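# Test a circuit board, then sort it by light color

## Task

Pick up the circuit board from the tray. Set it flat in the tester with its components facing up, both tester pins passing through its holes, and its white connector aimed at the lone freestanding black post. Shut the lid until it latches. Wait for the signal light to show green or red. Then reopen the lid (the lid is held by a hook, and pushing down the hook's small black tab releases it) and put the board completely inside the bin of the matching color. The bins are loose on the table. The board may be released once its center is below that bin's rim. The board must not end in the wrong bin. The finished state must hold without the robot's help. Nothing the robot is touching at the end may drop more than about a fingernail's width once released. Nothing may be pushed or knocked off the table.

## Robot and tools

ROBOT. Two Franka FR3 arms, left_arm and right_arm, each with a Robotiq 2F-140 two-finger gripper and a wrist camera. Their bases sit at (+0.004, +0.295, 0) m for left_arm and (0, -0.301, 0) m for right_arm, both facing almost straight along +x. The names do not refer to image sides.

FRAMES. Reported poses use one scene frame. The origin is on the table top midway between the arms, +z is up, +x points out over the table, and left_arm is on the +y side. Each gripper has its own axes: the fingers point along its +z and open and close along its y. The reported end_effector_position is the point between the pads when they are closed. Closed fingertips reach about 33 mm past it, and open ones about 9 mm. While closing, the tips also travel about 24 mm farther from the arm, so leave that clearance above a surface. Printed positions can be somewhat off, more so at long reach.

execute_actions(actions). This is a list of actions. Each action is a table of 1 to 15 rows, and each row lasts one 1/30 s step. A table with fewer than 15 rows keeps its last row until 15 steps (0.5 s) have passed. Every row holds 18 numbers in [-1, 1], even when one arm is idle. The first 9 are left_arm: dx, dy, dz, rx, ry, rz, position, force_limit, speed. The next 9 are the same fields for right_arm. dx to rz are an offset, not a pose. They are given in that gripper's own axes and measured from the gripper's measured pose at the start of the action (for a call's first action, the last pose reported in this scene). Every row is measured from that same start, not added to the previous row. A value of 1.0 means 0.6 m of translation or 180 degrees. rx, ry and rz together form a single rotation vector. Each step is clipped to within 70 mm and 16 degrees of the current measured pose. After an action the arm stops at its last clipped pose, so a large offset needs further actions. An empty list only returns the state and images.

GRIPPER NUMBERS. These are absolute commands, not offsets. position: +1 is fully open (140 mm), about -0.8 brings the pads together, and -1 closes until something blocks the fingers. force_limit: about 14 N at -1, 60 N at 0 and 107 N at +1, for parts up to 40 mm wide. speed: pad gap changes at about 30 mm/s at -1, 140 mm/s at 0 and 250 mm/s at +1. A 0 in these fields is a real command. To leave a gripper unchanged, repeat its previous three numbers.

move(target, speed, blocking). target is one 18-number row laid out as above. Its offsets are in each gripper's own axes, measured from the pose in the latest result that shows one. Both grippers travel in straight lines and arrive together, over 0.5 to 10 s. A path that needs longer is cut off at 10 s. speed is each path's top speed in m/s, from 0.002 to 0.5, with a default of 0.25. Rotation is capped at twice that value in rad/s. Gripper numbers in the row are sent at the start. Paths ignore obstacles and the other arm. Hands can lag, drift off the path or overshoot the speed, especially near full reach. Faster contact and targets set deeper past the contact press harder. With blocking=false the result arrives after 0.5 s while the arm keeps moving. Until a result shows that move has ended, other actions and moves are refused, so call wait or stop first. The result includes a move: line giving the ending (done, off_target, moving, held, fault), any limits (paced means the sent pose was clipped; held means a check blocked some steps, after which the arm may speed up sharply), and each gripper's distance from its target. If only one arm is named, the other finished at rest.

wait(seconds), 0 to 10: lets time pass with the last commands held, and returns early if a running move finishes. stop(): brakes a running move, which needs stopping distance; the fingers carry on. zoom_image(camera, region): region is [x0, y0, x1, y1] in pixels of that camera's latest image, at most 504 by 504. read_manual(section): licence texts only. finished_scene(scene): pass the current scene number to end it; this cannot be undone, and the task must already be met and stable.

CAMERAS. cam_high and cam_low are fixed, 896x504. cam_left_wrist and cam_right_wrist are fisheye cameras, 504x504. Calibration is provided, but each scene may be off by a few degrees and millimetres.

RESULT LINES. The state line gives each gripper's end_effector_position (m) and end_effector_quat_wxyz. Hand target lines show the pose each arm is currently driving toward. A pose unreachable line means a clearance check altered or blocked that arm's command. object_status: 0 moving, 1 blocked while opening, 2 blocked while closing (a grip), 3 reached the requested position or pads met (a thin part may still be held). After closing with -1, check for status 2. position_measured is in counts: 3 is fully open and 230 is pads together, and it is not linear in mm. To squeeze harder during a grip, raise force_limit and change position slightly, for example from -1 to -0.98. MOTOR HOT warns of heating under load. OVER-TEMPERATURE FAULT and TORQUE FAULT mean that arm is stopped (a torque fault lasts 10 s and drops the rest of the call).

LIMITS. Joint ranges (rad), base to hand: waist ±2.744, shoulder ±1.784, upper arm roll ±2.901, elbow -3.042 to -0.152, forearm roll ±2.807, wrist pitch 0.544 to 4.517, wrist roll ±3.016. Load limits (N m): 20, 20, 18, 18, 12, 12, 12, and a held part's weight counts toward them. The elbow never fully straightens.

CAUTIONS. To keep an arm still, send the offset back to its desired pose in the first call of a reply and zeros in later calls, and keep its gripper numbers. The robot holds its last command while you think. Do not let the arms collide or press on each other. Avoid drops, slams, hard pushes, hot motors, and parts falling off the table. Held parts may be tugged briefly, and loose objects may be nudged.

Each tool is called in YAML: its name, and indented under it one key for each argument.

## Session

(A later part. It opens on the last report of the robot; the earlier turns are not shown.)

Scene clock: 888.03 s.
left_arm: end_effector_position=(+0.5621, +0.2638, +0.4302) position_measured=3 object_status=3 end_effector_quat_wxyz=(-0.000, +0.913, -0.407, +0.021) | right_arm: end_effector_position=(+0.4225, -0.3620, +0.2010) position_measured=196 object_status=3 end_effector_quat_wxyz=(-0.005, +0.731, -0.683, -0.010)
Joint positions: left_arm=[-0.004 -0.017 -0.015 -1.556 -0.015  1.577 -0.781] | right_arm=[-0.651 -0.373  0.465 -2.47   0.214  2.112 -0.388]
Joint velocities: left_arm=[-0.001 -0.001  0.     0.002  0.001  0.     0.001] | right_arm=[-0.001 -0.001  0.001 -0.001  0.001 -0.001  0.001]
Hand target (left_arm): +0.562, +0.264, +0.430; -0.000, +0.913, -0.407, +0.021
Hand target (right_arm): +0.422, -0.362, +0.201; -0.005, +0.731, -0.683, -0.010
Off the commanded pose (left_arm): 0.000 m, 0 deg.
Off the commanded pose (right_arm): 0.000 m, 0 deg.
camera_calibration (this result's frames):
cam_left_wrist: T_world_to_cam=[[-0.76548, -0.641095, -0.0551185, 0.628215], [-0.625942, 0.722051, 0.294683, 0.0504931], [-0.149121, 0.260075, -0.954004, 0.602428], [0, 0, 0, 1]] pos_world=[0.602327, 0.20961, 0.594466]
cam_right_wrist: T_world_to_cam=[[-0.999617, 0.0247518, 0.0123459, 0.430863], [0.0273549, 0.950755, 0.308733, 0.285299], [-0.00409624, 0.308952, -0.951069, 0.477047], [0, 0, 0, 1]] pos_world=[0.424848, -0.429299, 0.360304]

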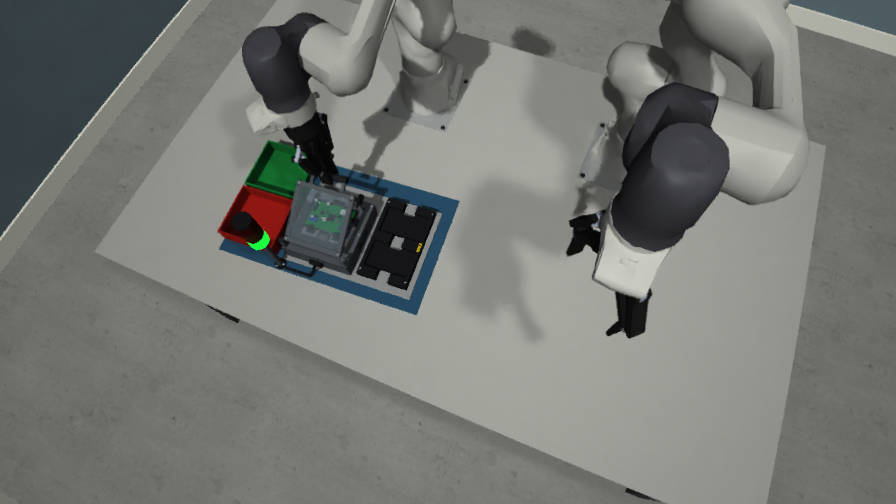

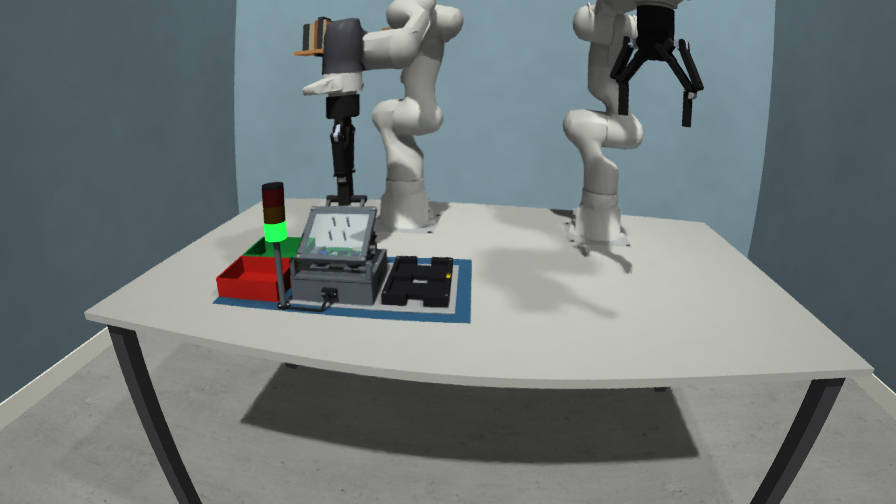

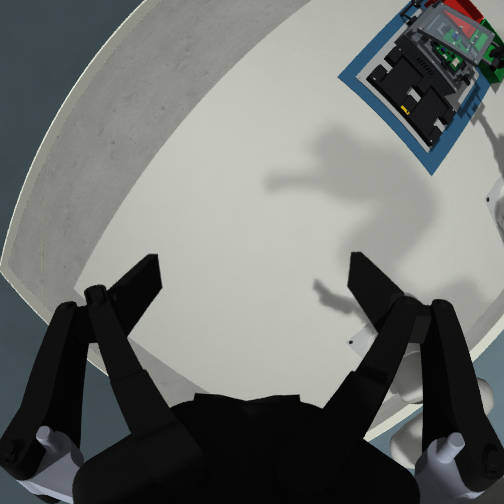

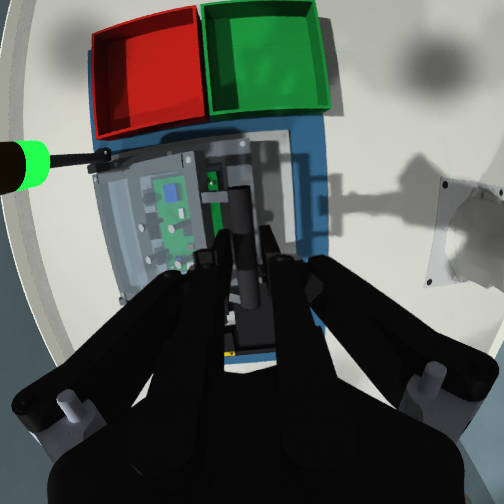

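execute_actions:
  actions: []

Scene clock: 907.80 s.
left_arm: end_effector_position=(+0.5621, +0.2638, +0.4302) position_measured=3 object_status=3 end_effector_quat_wxyz=(-0.000, +0.913, -0.407, +0.021) | right_arm: end_effector_position=(+0.4225, -0.3620, +0.2010) position_measured=196 object_status=3 end_effector_quat_wxyz=(-0.005, +0.731, -0.683, -0.010)
Joint positions: left_arm=[-0.004 -0.017 -0.015 -1.556 -0.015  1.577 -0.781] | right_arm=[-0.651 -0.373  0.465 -2.47   0.214  2.112 -0.388]
Joint velocities: left_arm=[0.001 0.001 0.001 0.    0.    0.    0.   ] | right_arm=[-0.    -0.     0.001  0.001  0.001  0.001 -0.001]
Hand target (left_arm): +0.562, +0.264, +0.430; -0.000, +0.913, -0.407, +0.021
Hand target (right_arm): +0.422, -0.362, +0.201; -0.005, +0.731, -0.683, -0.010
Off the commanded pose (left_arm): 0.000 m, 0 deg.
Off the commanded pose (right_arm): 0.000 m, 0 deg.
camera_calibration (this result's frames):
cam_left_wrist: T_world_to_cam=[[-0.76548, -0.641095, -0.0551185, 0.628215], [-0.625942, 0.722051, 0.294683, 0.0504931], [-0.149121, 0.260075, -0.954004, 0.602428], [0, 0, 0, 1]] pos_world=[0.602327, 0.20961, 0.594466]
cam_right_wrist: T_world_to_cam=[[-0.999617, 0.0247521, 0.0123459, 0.430863], [0.0273552, 0.950755, 0.308733, 0.285299], [-0.00409612, 0.308952, -0.951069, 0.477047], [0, 0, 0, 1]] pos_world=[0.424848, -0.429299, 0.360304]

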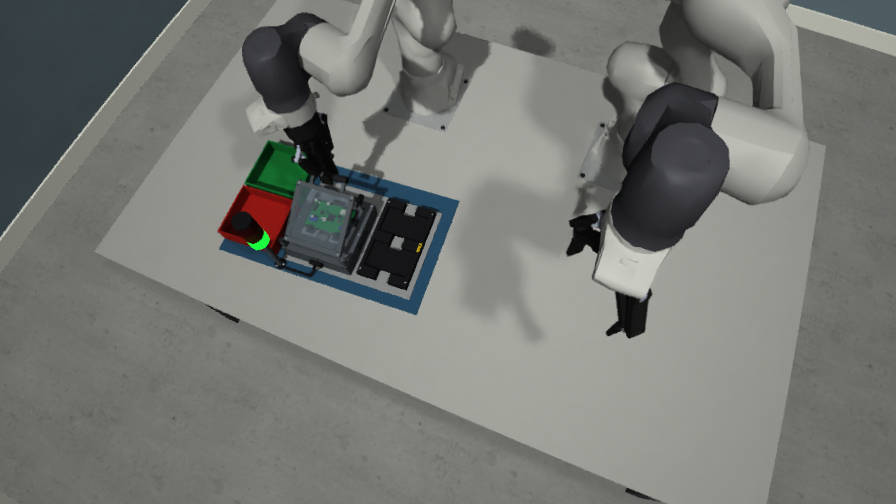

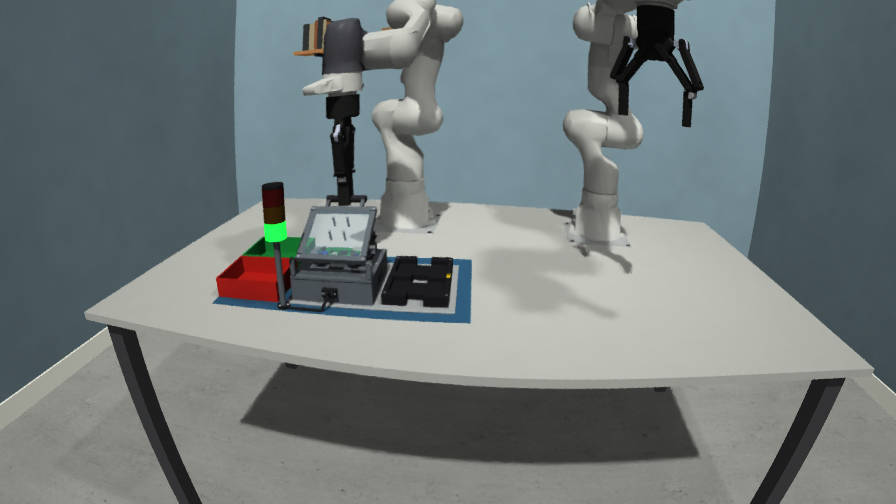

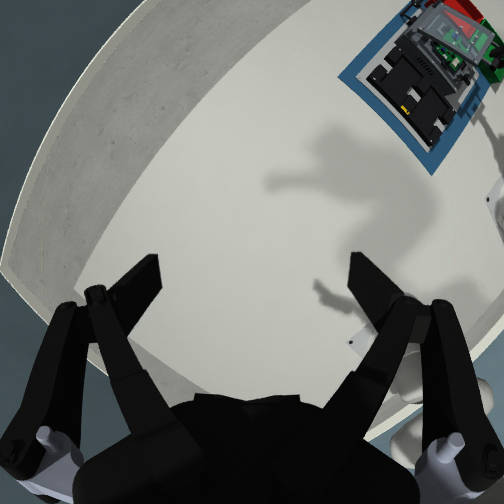

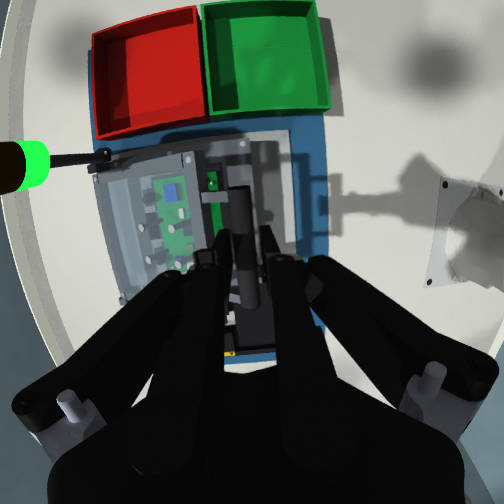

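execute_actions:
  actions:
    - [[0,0,0,0,0,0,1,0,0, 0,-0.004,0,0,0,0,-0.53,-1,-0.3]]
    - [[0,0,0,0,0,0,1,0,0, 0,0,0,0,0,0,-1,-0.6,-0.5]]
    - [[0,0,0,0,0,0,1,0,0, 0,0,0,0,0,0,-1,-0.6,-0.5]]

Scene clock: 921.87 s.
left_arm: end_effector_position=(+0.5621, +0.2638, +0.4302) position_measured=3 object_status=3 end_effector_quat_wxyz=(-0.000, +0.913, -0.407, +0.021) | right_arm: end_effector_position=(+0.4230, -0.3617, +0.2007) position_measured=209 object_status=2 end_effector_quat_wxyz=(-0.005, +0.731, -0.682, -0.012)
Joint positions: left_arm=[-0.004 -0.017 -0.015 -1.556 -0.015  1.577 -0.781] | right_arm=[-0.652 -0.367  0.466 -2.466  0.212  2.11  -0.388]
Joint velocities: left_arm=[-0.001  0.001 -0.    -0.     0.001  0.001 -0.001] | right_arm=[ 0.  0.  0. -0. -0. -0. -0.]
Hand target (left_arm): +0.562, +0.264, +0.430; -0.000, +0.913, -0.407, +0.021
Hand target (right_arm): +0.423, -0.362, +0.201; -0.005, +0.731, -0.682, -0.012
Off the commanded pose (left_arm): 0.000 m, 0 deg.
Off the commanded pose (right_arm): 0.000 m, 0 deg.
camera_calibration (this result's frames):
cam_left_wrist: T_world_to_cam=[[-0.765479, -0.641095, -0.0551186, 0.628215], [-0.625943, 0.722051, 0.294683, 0.0504933], [-0.149121, 0.260075, -0.954004, 0.602428], [0, 0, 0, 1]] pos_world=[0.602327, 0.209611, 0.594466]
cam_right_wrist: T_world_to_cam=[[-0.999617, 0.0227898, 0.0157123, 0.430039], [0.0265431, 0.950232, 0.310411, 0.284888], [-0.00785611, 0.310709, -0.950473, 0.478696], [0, 0, 0, 1]] pos_world=[0.426073, -0.429245, 0.359798]

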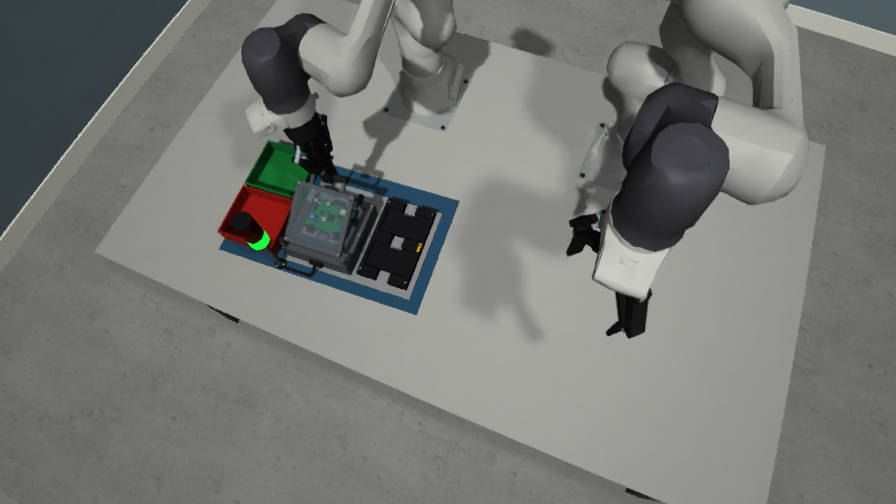

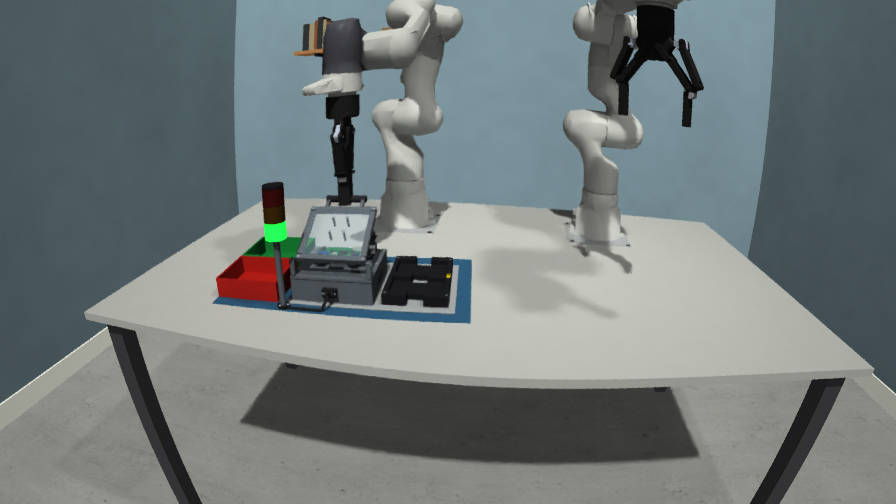

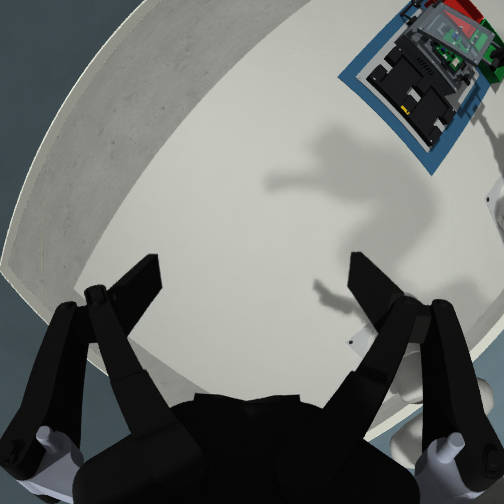

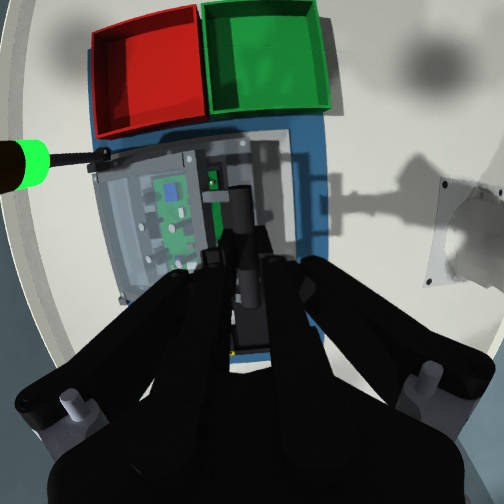

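move:
  target: [0,0,0,0,0,0,1,0,0, 0,-0.0263,-0.0367,0,0,0,-1,-0.6,-0.5]
  speed: 0.03

Scene clock: 928.17 s.
left_arm: end_effector_position=(+0.5621, +0.2638, +0.4302) position_measured=3 object_status=3 end_effector_quat_wxyz=(-0.000, +0.913, -0.407, +0.021) | right_arm: end_effector_position=(+0.4315, -0.3616, +0.2142) position_measured=209 object_status=2 end_effector_quat_wxyz=(+0.001, +0.731, -0.682, -0.021)
Joint positions: left_arm=[-0.004 -0.017 -0.015 -1.556 -0.015  1.577 -0.781] | right_arm=[-0.657 -0.333  0.466 -2.395  0.19   2.051 -0.368]
Joint velocities: left_arm=[-0.001 -0.     0.001 -0.001  0.002  0.     0.   ] | right_arm=[ 0.     0.005  0.     0.005 -0.002 -0.005  0.009]
Hand target (left_arm): +0.562, +0.264, +0.430; -0.000, +0.913, -0.407, +0.021
Hand target (right_arm): +0.439, -0.362, +0.223; -0.004, +0.731, -0.682, -0.011
Off the commanded pose (left_arm): 0.000 m, 0 deg.
Off the commanded pose (right_arm): 0.011 m, 1 deg.
move: off_target (right_arm)
camera_calibration (this result's frames):
cam_left_wrist: T_world_to_cam=[[-0.765479, -0.641095, -0.0551184, 0.628215], [-0.625942, 0.722051, 0.294683, 0.0504933], [-0.149121, 0.260075, -0.954004, 0.602429], [0, 0, 0, 1]] pos_world=[0.602327, 0.20961, 0.594466]
cam_right_wrist: T_world_to_cam=[[-0.99903, 0.0233908, 0.03731, 0.433618], [0.0339887, 0.948288, 0.315588, 0.275395], [-0.0279988, 0.316549, -0.948163, 0.501942], [0, 0, 0, 1]] pos_world=[0.43789, -0.430186, 0.372833]

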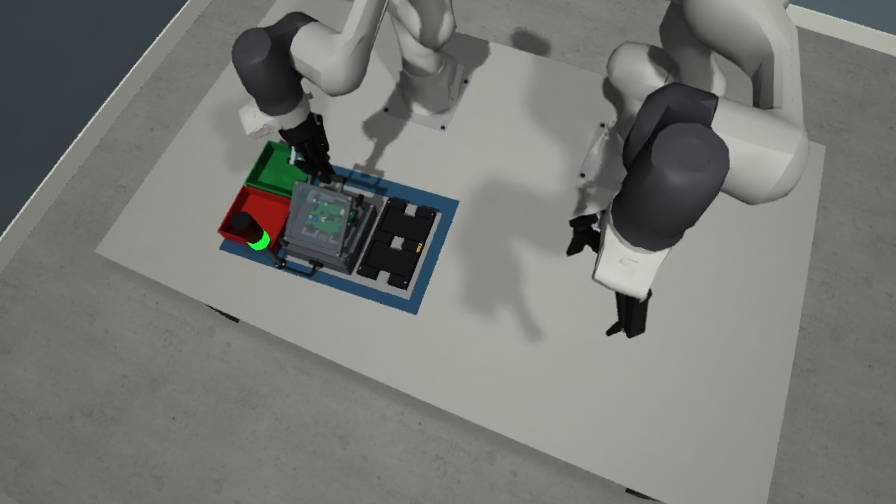

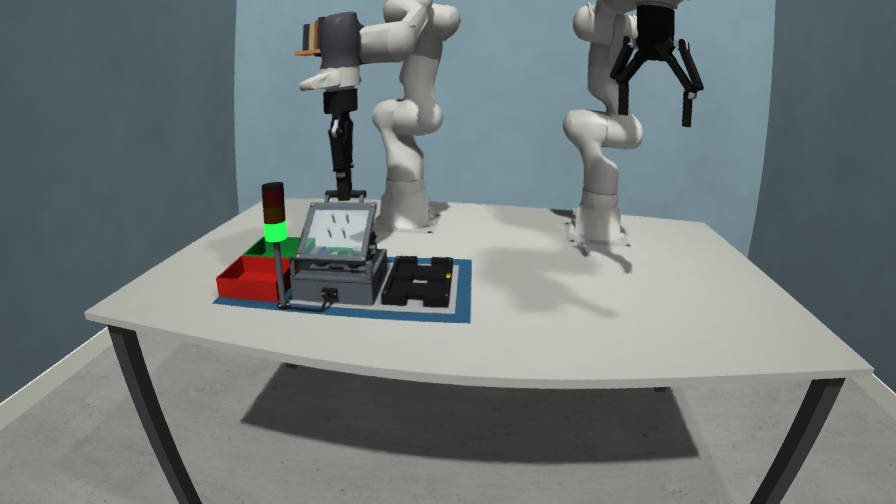

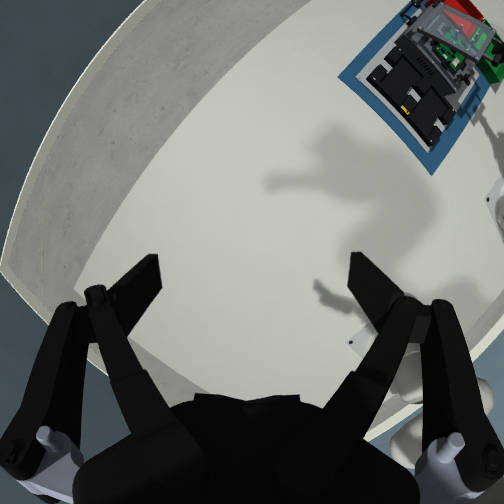

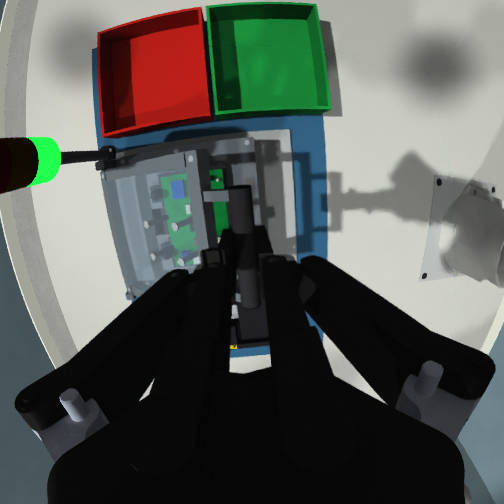

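move:
  target: [0,0,0,0,0,0,1,0,0, 0,-0.040,-0.045,-0.03,0,0,-1,-0.6,-0.5]
  speed: 0.03

Scene clock: 945.07 s.
left_arm: end_effector_position=(+0.5621, +0.2638, +0.4302) position_measured=3 object_status=3 end_effector_quat_wxyz=(-0.000, +0.913, -0.407, +0.021) | right_arm: end_effector_position=(+0.4485, -0.3617, +0.2326) position_measured=209 object_status=2 end_effector_quat_wxyz=(+0.041, +0.729, -0.680, -0.064)
Joint positions: left_arm=[-0.004 -0.017 -0.015 -1.556 -0.015  1.577 -0.781] | right_arm=[-0.672 -0.175  0.5   -2.184  0.089  1.876 -0.279]
Joint velocities: left_arm=[-0.001 -0.001  0.001 -0.002  0.001  0.    -0.001] | right_arm=[-0.     0.012  0.003  0.013 -0.009 -0.012  0.022]
Hand target (left_arm): +0.562, +0.264, +0.430; -0.000, +0.913, -0.407, +0.021
Hand target (right_arm): +0.456, -0.362, +0.240; +0.036, +0.730, -0.681, -0.053
Off the commanded pose (left_arm): 0.000 m, 0 deg.
Off the commanded pose (right_arm): 0.011 m, 1 deg.
move: off_target (right_arm)
camera_calibration (this result's frames):
cam_left_wrist: T_world_to_cam=[[-0.76548, -0.641095, -0.0551184, 0.628215], [-0.625942, 0.722051, 0.294683, 0.0504931], [-0.149121, 0.260075, -0.954004, 0.602428], [0, 0, 0, 1]] pos_world=[0.602327, 0.20961, 0.594466]
cam_right_wrist: T_world_to_cam=[[-0.987817, 0.0219862, 0.15406, 0.417249], [0.0693421, 0.948446, 0.309261, 0.254782], [-0.139318, 0.316176, -0.938415, 0.567449], [0, 0, 0, 1]] pos_world=[0.473554, -0.430234, 0.389428]

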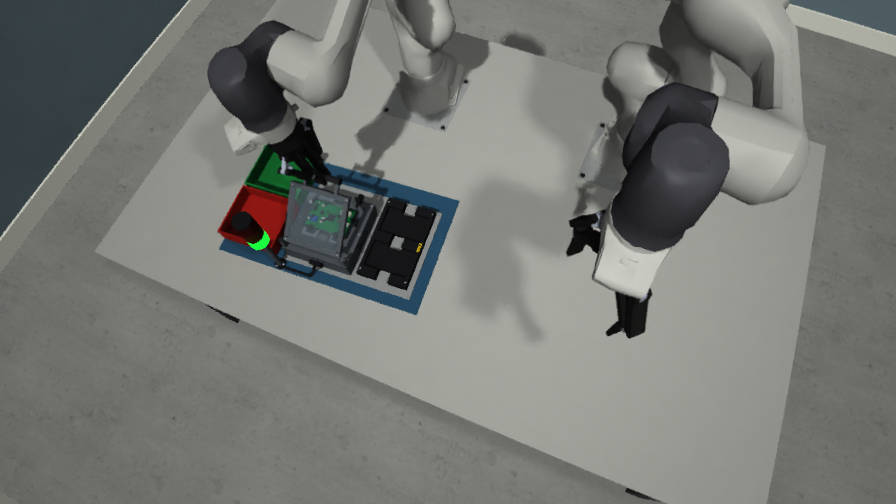

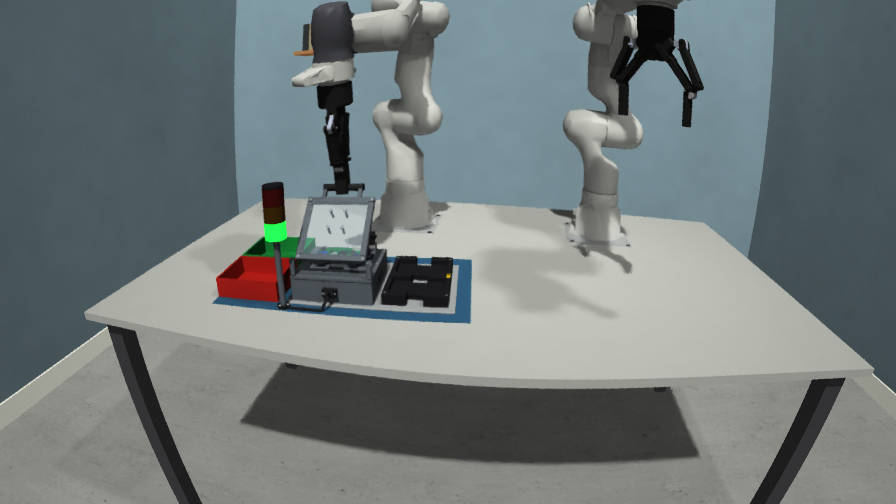

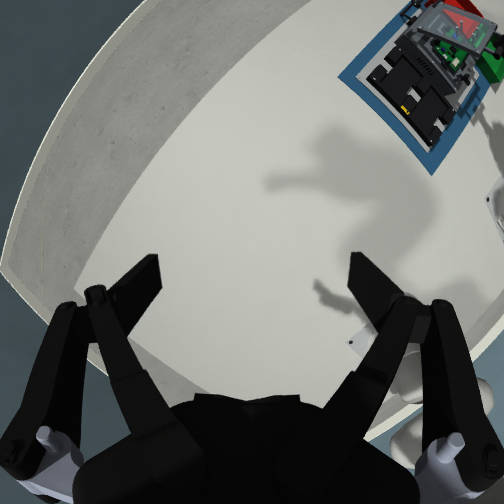

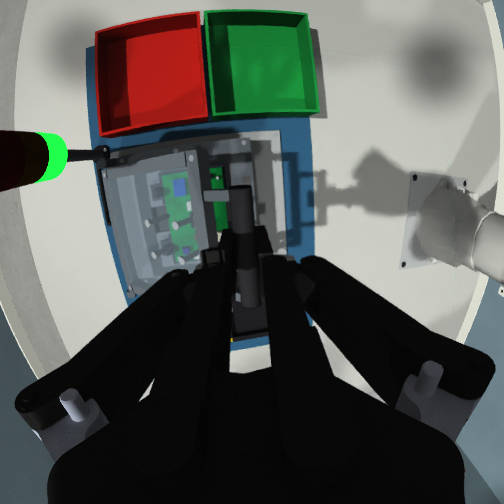

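move:
  target: [0,0,0,0,0,0,1,0,0, 0,-0.052,-0.053,-0.061,0,0,-1,-0.6,-0.5]
  speed: 0.035

Scene clock: 960.47 s.
left_arm: end_effector_position=(+0.5621, +0.2638, +0.4302) position_measured=3 object_status=3 end_effector_quat_wxyz=(-0.000, +0.913, -0.407, +0.021) | right_arm: end_effector_position=(+0.4790, -0.3608, +0.2549) position_measured=209 object_status=2 end_effector_quat_wxyz=(+0.116, +0.719, -0.672, -0.137)
Joint positions: left_arm=[-0.004 -0.017 -0.015 -1.556 -0.015  1.577 -0.781] | right_arm=[-0.622  0.151  0.538 -1.783 -0.083  1.552 -0.12 ]
Joint velocities: left_arm=[-0.001 -0.     0.001  0.001  0.    -0.    -0.   ] | right_arm=[ 0.006  0.013  0.001  0.015 -0.009 -0.014  0.023]
Hand target (left_arm): +0.562, +0.264, +0.430; -0.000, +0.913, -0.407, +0.021
Hand target (right_arm): +0.485, -0.362, +0.259; +0.112, +0.721, -0.671, -0.128
Off the commanded pose (left_arm): 0.000 m, 0 deg.
Off the commanded pose (right_arm): 0.007 m, 1 deg.
move: off_target (right_arm)
camera_calibration (this result's frames):
cam_left_wrist: T_world_to_cam=[[-0.765479, -0.641095, -0.0551185, 0.628215], [-0.625943, 0.722051, 0.294683, 0.0504933], [-0.149121, 0.260075, -0.954004, 0.602429], [0, 0, 0, 1]] pos_world=[0.602327, 0.209611, 0.594466]
cam_right_wrist: T_world_to_cam=[[-0.934181, 0.0224185, 0.356093, 0.366892], [0.128923, 0.951803, 0.278297, 0.225427], [-0.332692, 0.305889, -0.892047, 0.66939], [0, 0, 0, 1]] pos_world=[0.536381, -0.427546, 0.403744]

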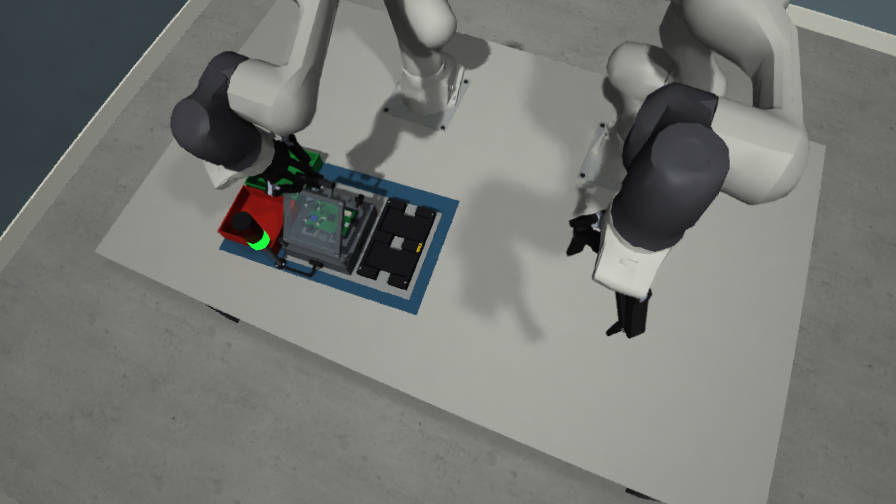

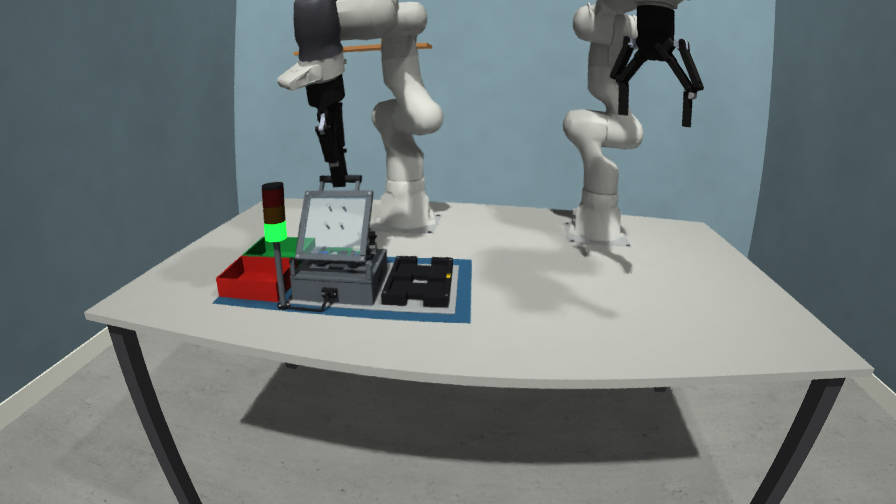

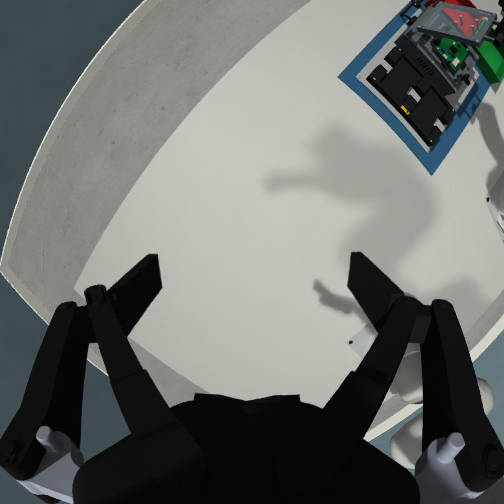

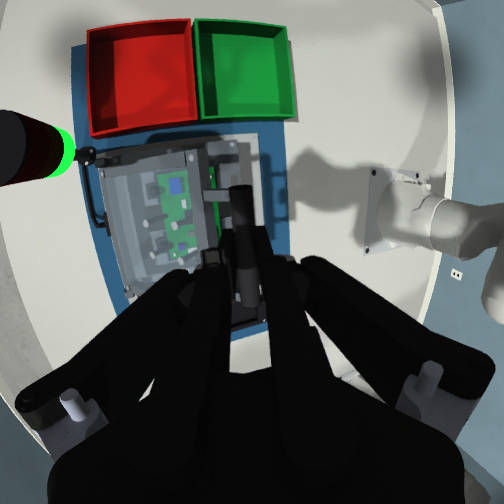

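execute_actions:
  actions:
    - [[0,0,0,0,0,0,1,0,0, 0,0,0,0,0,0,-1,-0.6,-0.5]]
    - [[0,0,0,0,0,0,1,0,0, 0,0,0,0,0,0,-0.5,-0.6,-0.5]]
    - [[0,0,0,0,0,0,1,0,0, 0,0,0,0,0,0,-0.5,-0.6,-0.5]]

move:
  target: [0,0,0,0,0,0,1,0,0, 0,0.009,-0.002,0.115,0,0.01,-0.5,-0.6,-0.5]
  speed: 0.1

Scene clock: 978.20 s.
left_arm: end_effector_position=(+0.5621, +0.2638, +0.4302) position_measured=3 object_status=3 end_effector_quat_wxyz=(-0.000, +0.913, -0.407, +0.021) | right_arm: end_effector_position=(+0.4788, -0.3607, +0.2547) position_measured=192 object_status=3 end_effector_quat_wxyz=(+0.117, +0.717, -0.674, -0.137)
Joint positions: left_arm=[-0.004 -0.017 -0.015 -1.556 -0.015  1.577 -0.781] | right_arm=[-0.621  0.152  0.538 -1.782 -0.084  1.55  -0.114]
Joint velocities: left_arm=[-0.     0.     0.001 -0.001 -0.     0.    -0.001] | right_arm=[ 0.002 -0.     0.     0.001 -0.    -0.     0.001]
Hand target (left_arm): +0.562, +0.264, +0.430; -0.000, +0.913, -0.407, +0.021
Hand target (right_arm): +0.479, -0.361, +0.255; +0.117, +0.717, -0.674, -0.137
Off the commanded pose (left_arm): 0.000 m, 0 deg.
Off the commanded pose (right_arm): 0.000 m, 0 deg.
camera_calibration (this result's frames):
cam_left_wrist: T_world_to_cam=[[-0.765479, -0.641095, -0.0551185, 0.628215], [-0.625942, 0.722051, 0.294683, 0.0504932], [-0.149122, 0.260075, -0.954004, 0.602428], [0, 0, 0, 1]] pos_world=[0.602327, 0.20961, 0.594466]
cam_right_wrist: T_world_to_cam=[[-0.933428, 0.0279836, 0.357671, 0.368028], [0.134118, 0.951888, 0.27554, 0.22372], [-0.332752, 0.305167, -0.892272, 0.668936], [0, 0, 0, 1]] pos_world=[0.536113, -0.427393, 0.403596]

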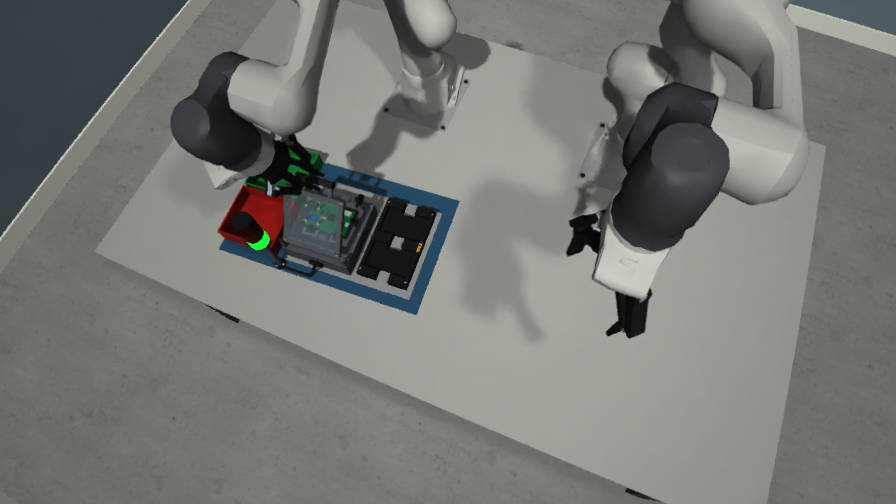

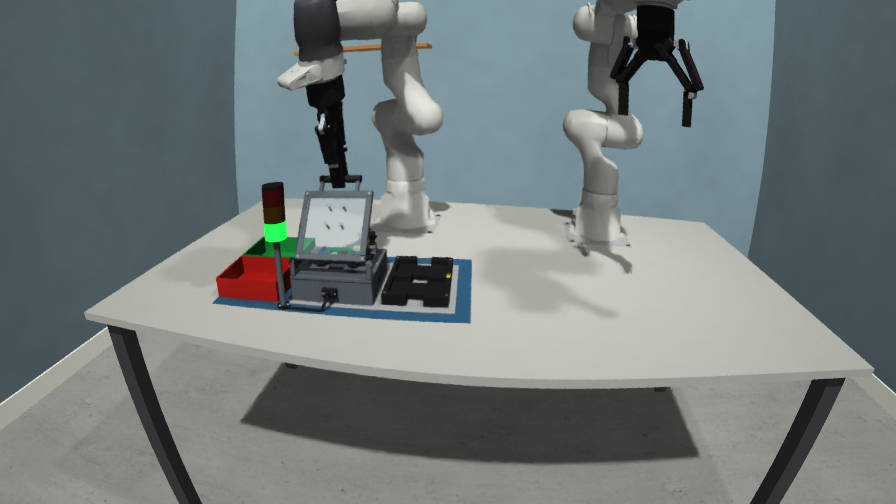

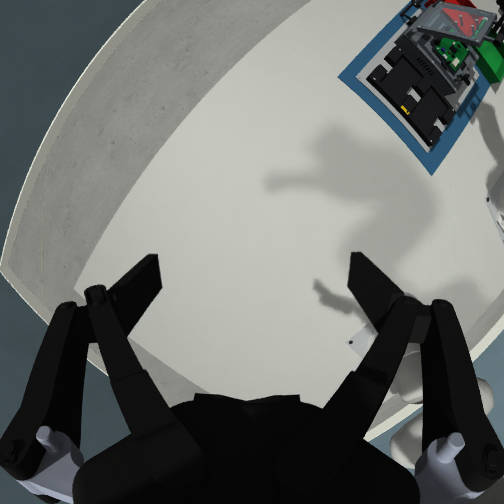

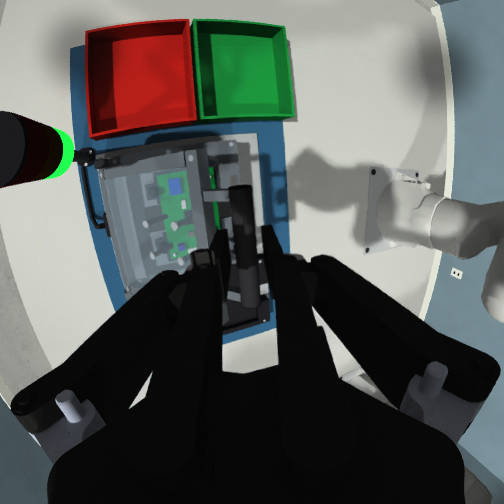

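Scene clock: 980.47 s.
left_arm: end_effector_position=(+0.5621, +0.2638, +0.4302) position_measured=3 object_status=3 end_effector_quat_wxyz=(-0.000, +0.913, -0.407, +0.021) | right_arm: end_effector_position=(+0.4717, -0.3603, +0.2577) position_measured=192 object_status=3 end_effector_quat_wxyz=(-0.011, +0.712, -0.702, -0.014)
Joint positions: left_arm=[-0.004 -0.017 -0.015 -1.556 -0.015  1.577 -0.781] | right_arm=[-0.655 -0.265  0.466 -2.227  0.164  1.973 -0.275]
Joint velocities: left_arm=[-0.     0.001 -0.    -0.     0.001  0.001 -0.001] | right_arm=[-0.     0.    -0.003 -0.004  0.006  0.016 -0.024]
Hand target (left_arm): +0.562, +0.264, +0.430; -0.000, +0.913, -0.407, +0.021
Hand target (right_arm): +0.473, -0.360, +0.258; -0.013, +0.715, -0.699, -0.012
Off the commanded pose (left_arm): 0.000 m, 0 deg.
Off the commanded pose (right_arm): 0.003 m, 1 deg.
move: done
camera_calibration (this result's frames):
cam_left_wrist: T_world_to_cam=[[-0.765479, -0.641095, -0.0551186, 0.628215], [-0.625942, 0.722051, 0.294683, 0.0504932], [-0.149121, 0.260075, -0.954004, 0.602428], [0, 0, 0, 1]] pos_world=[0.602327, 0.20961, 0.594466]
cam_right_wrist: T_world_to_cam=[[-0.996765, 0.0794476, 0.0121784, 0.49774], [0.0791329, 0.943484, 0.321832, 0.234413], [0.0140786, 0.321754, -0.946719, 0.525508], [0, 0, 0, 1]] pos_world=[0.470181, -0.429794, 0.416005]

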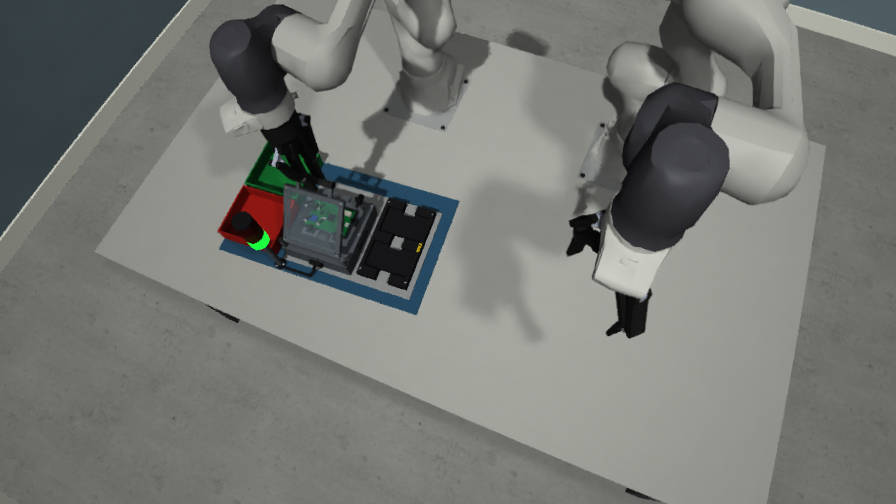

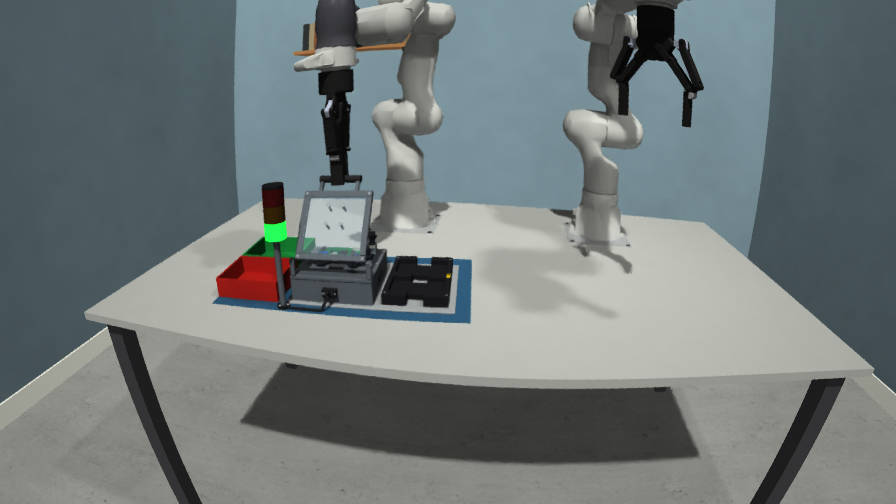

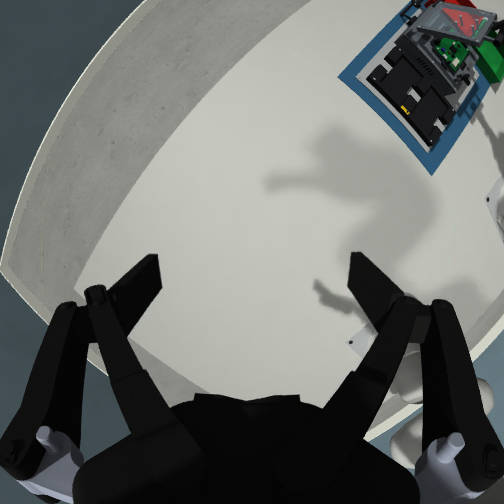

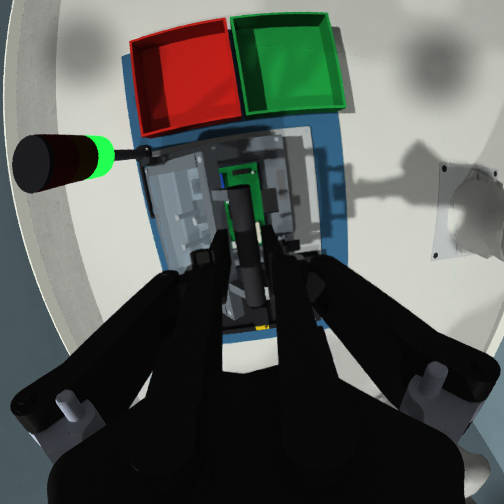

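move:
  target: [0,0,0,0,0,0,1,0,0, 0,-0.026,-0.025,0.044,0,-0.02,-0.5,-0.6,-0.5]
  speed: 0.04

Scene clock: 992.67 s.
left_arm: end_effector_position=(+0.5621, +0.2638, +0.4302) position_measured=3 object_status=3 end_effector_quat_wxyz=(-0.000, +0.913, -0.407, +0.021) | right_arm: end_effector_position=(+0.4811, -0.3592, +0.2689) position_measured=192 object_status=3 end_effector_quat_wxyz=(-0.054, +0.729, -0.682, +0.026)
Joint positions: left_arm=[-0.004 -0.017 -0.015 -1.556 -0.015  1.577 -0.781] | right_arm=[-0.621 -0.348  0.42  -2.307  0.235  2.077 -0.379]
Joint velocities: left_arm=[-0.    -0.001 -0.001 -0.002 -0.001  0.001  0.001] | right_arm=[ 0.004 -0.004 -0.002 -0.001  0.006  0.007 -0.02 ]
Hand target (left_arm): +0.562, +0.264, +0.430; -0.000, +0.913, -0.407, +0.021
Hand target (right_arm): +0.487, -0.361, +0.273; -0.060, +0.731, -0.679, +0.035
Off the commanded pose (left_arm): 0.000 m, 0 deg.
Off the commanded pose (right_arm): 0.007 m, 1 deg.
move: off_target (right_arm)
camera_calibration (this result's frames):
cam_left_wrist: T_world_to_cam=[[-0.76548, -0.641095, -0.0551185, 0.628215], [-0.625942, 0.722051, 0.294683, 0.0504931], [-0.149121, 0.260075, -0.954004, 0.602428], [0, 0, 0, 1]] pos_world=[0.602327, 0.20961, 0.594466]
cam_right_wrist: T_world_to_cam=[[-0.993871, 0.0300493, -0.106382, 0.519626], [-0.00702386, 0.943235, 0.332053, 0.26767], [0.110321, 0.330765, -0.937243, 0.490023], [0, 0, 0, 1]] pos_world=[0.464262, -0.430172, 0.425669]

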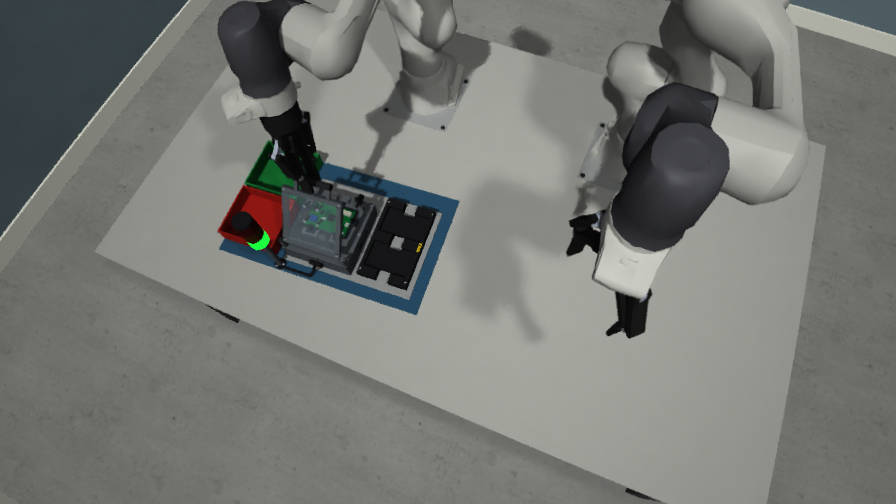

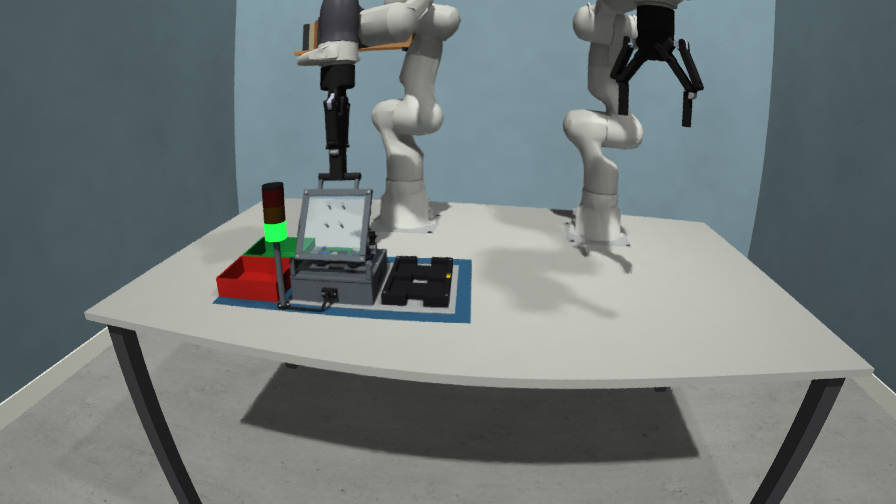

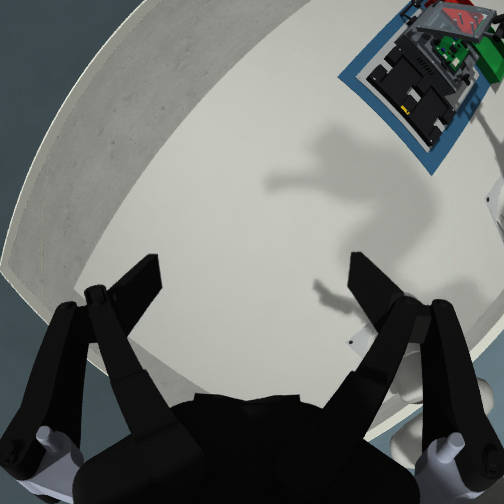

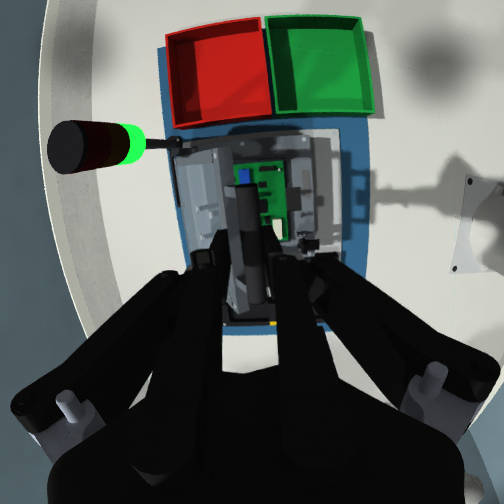

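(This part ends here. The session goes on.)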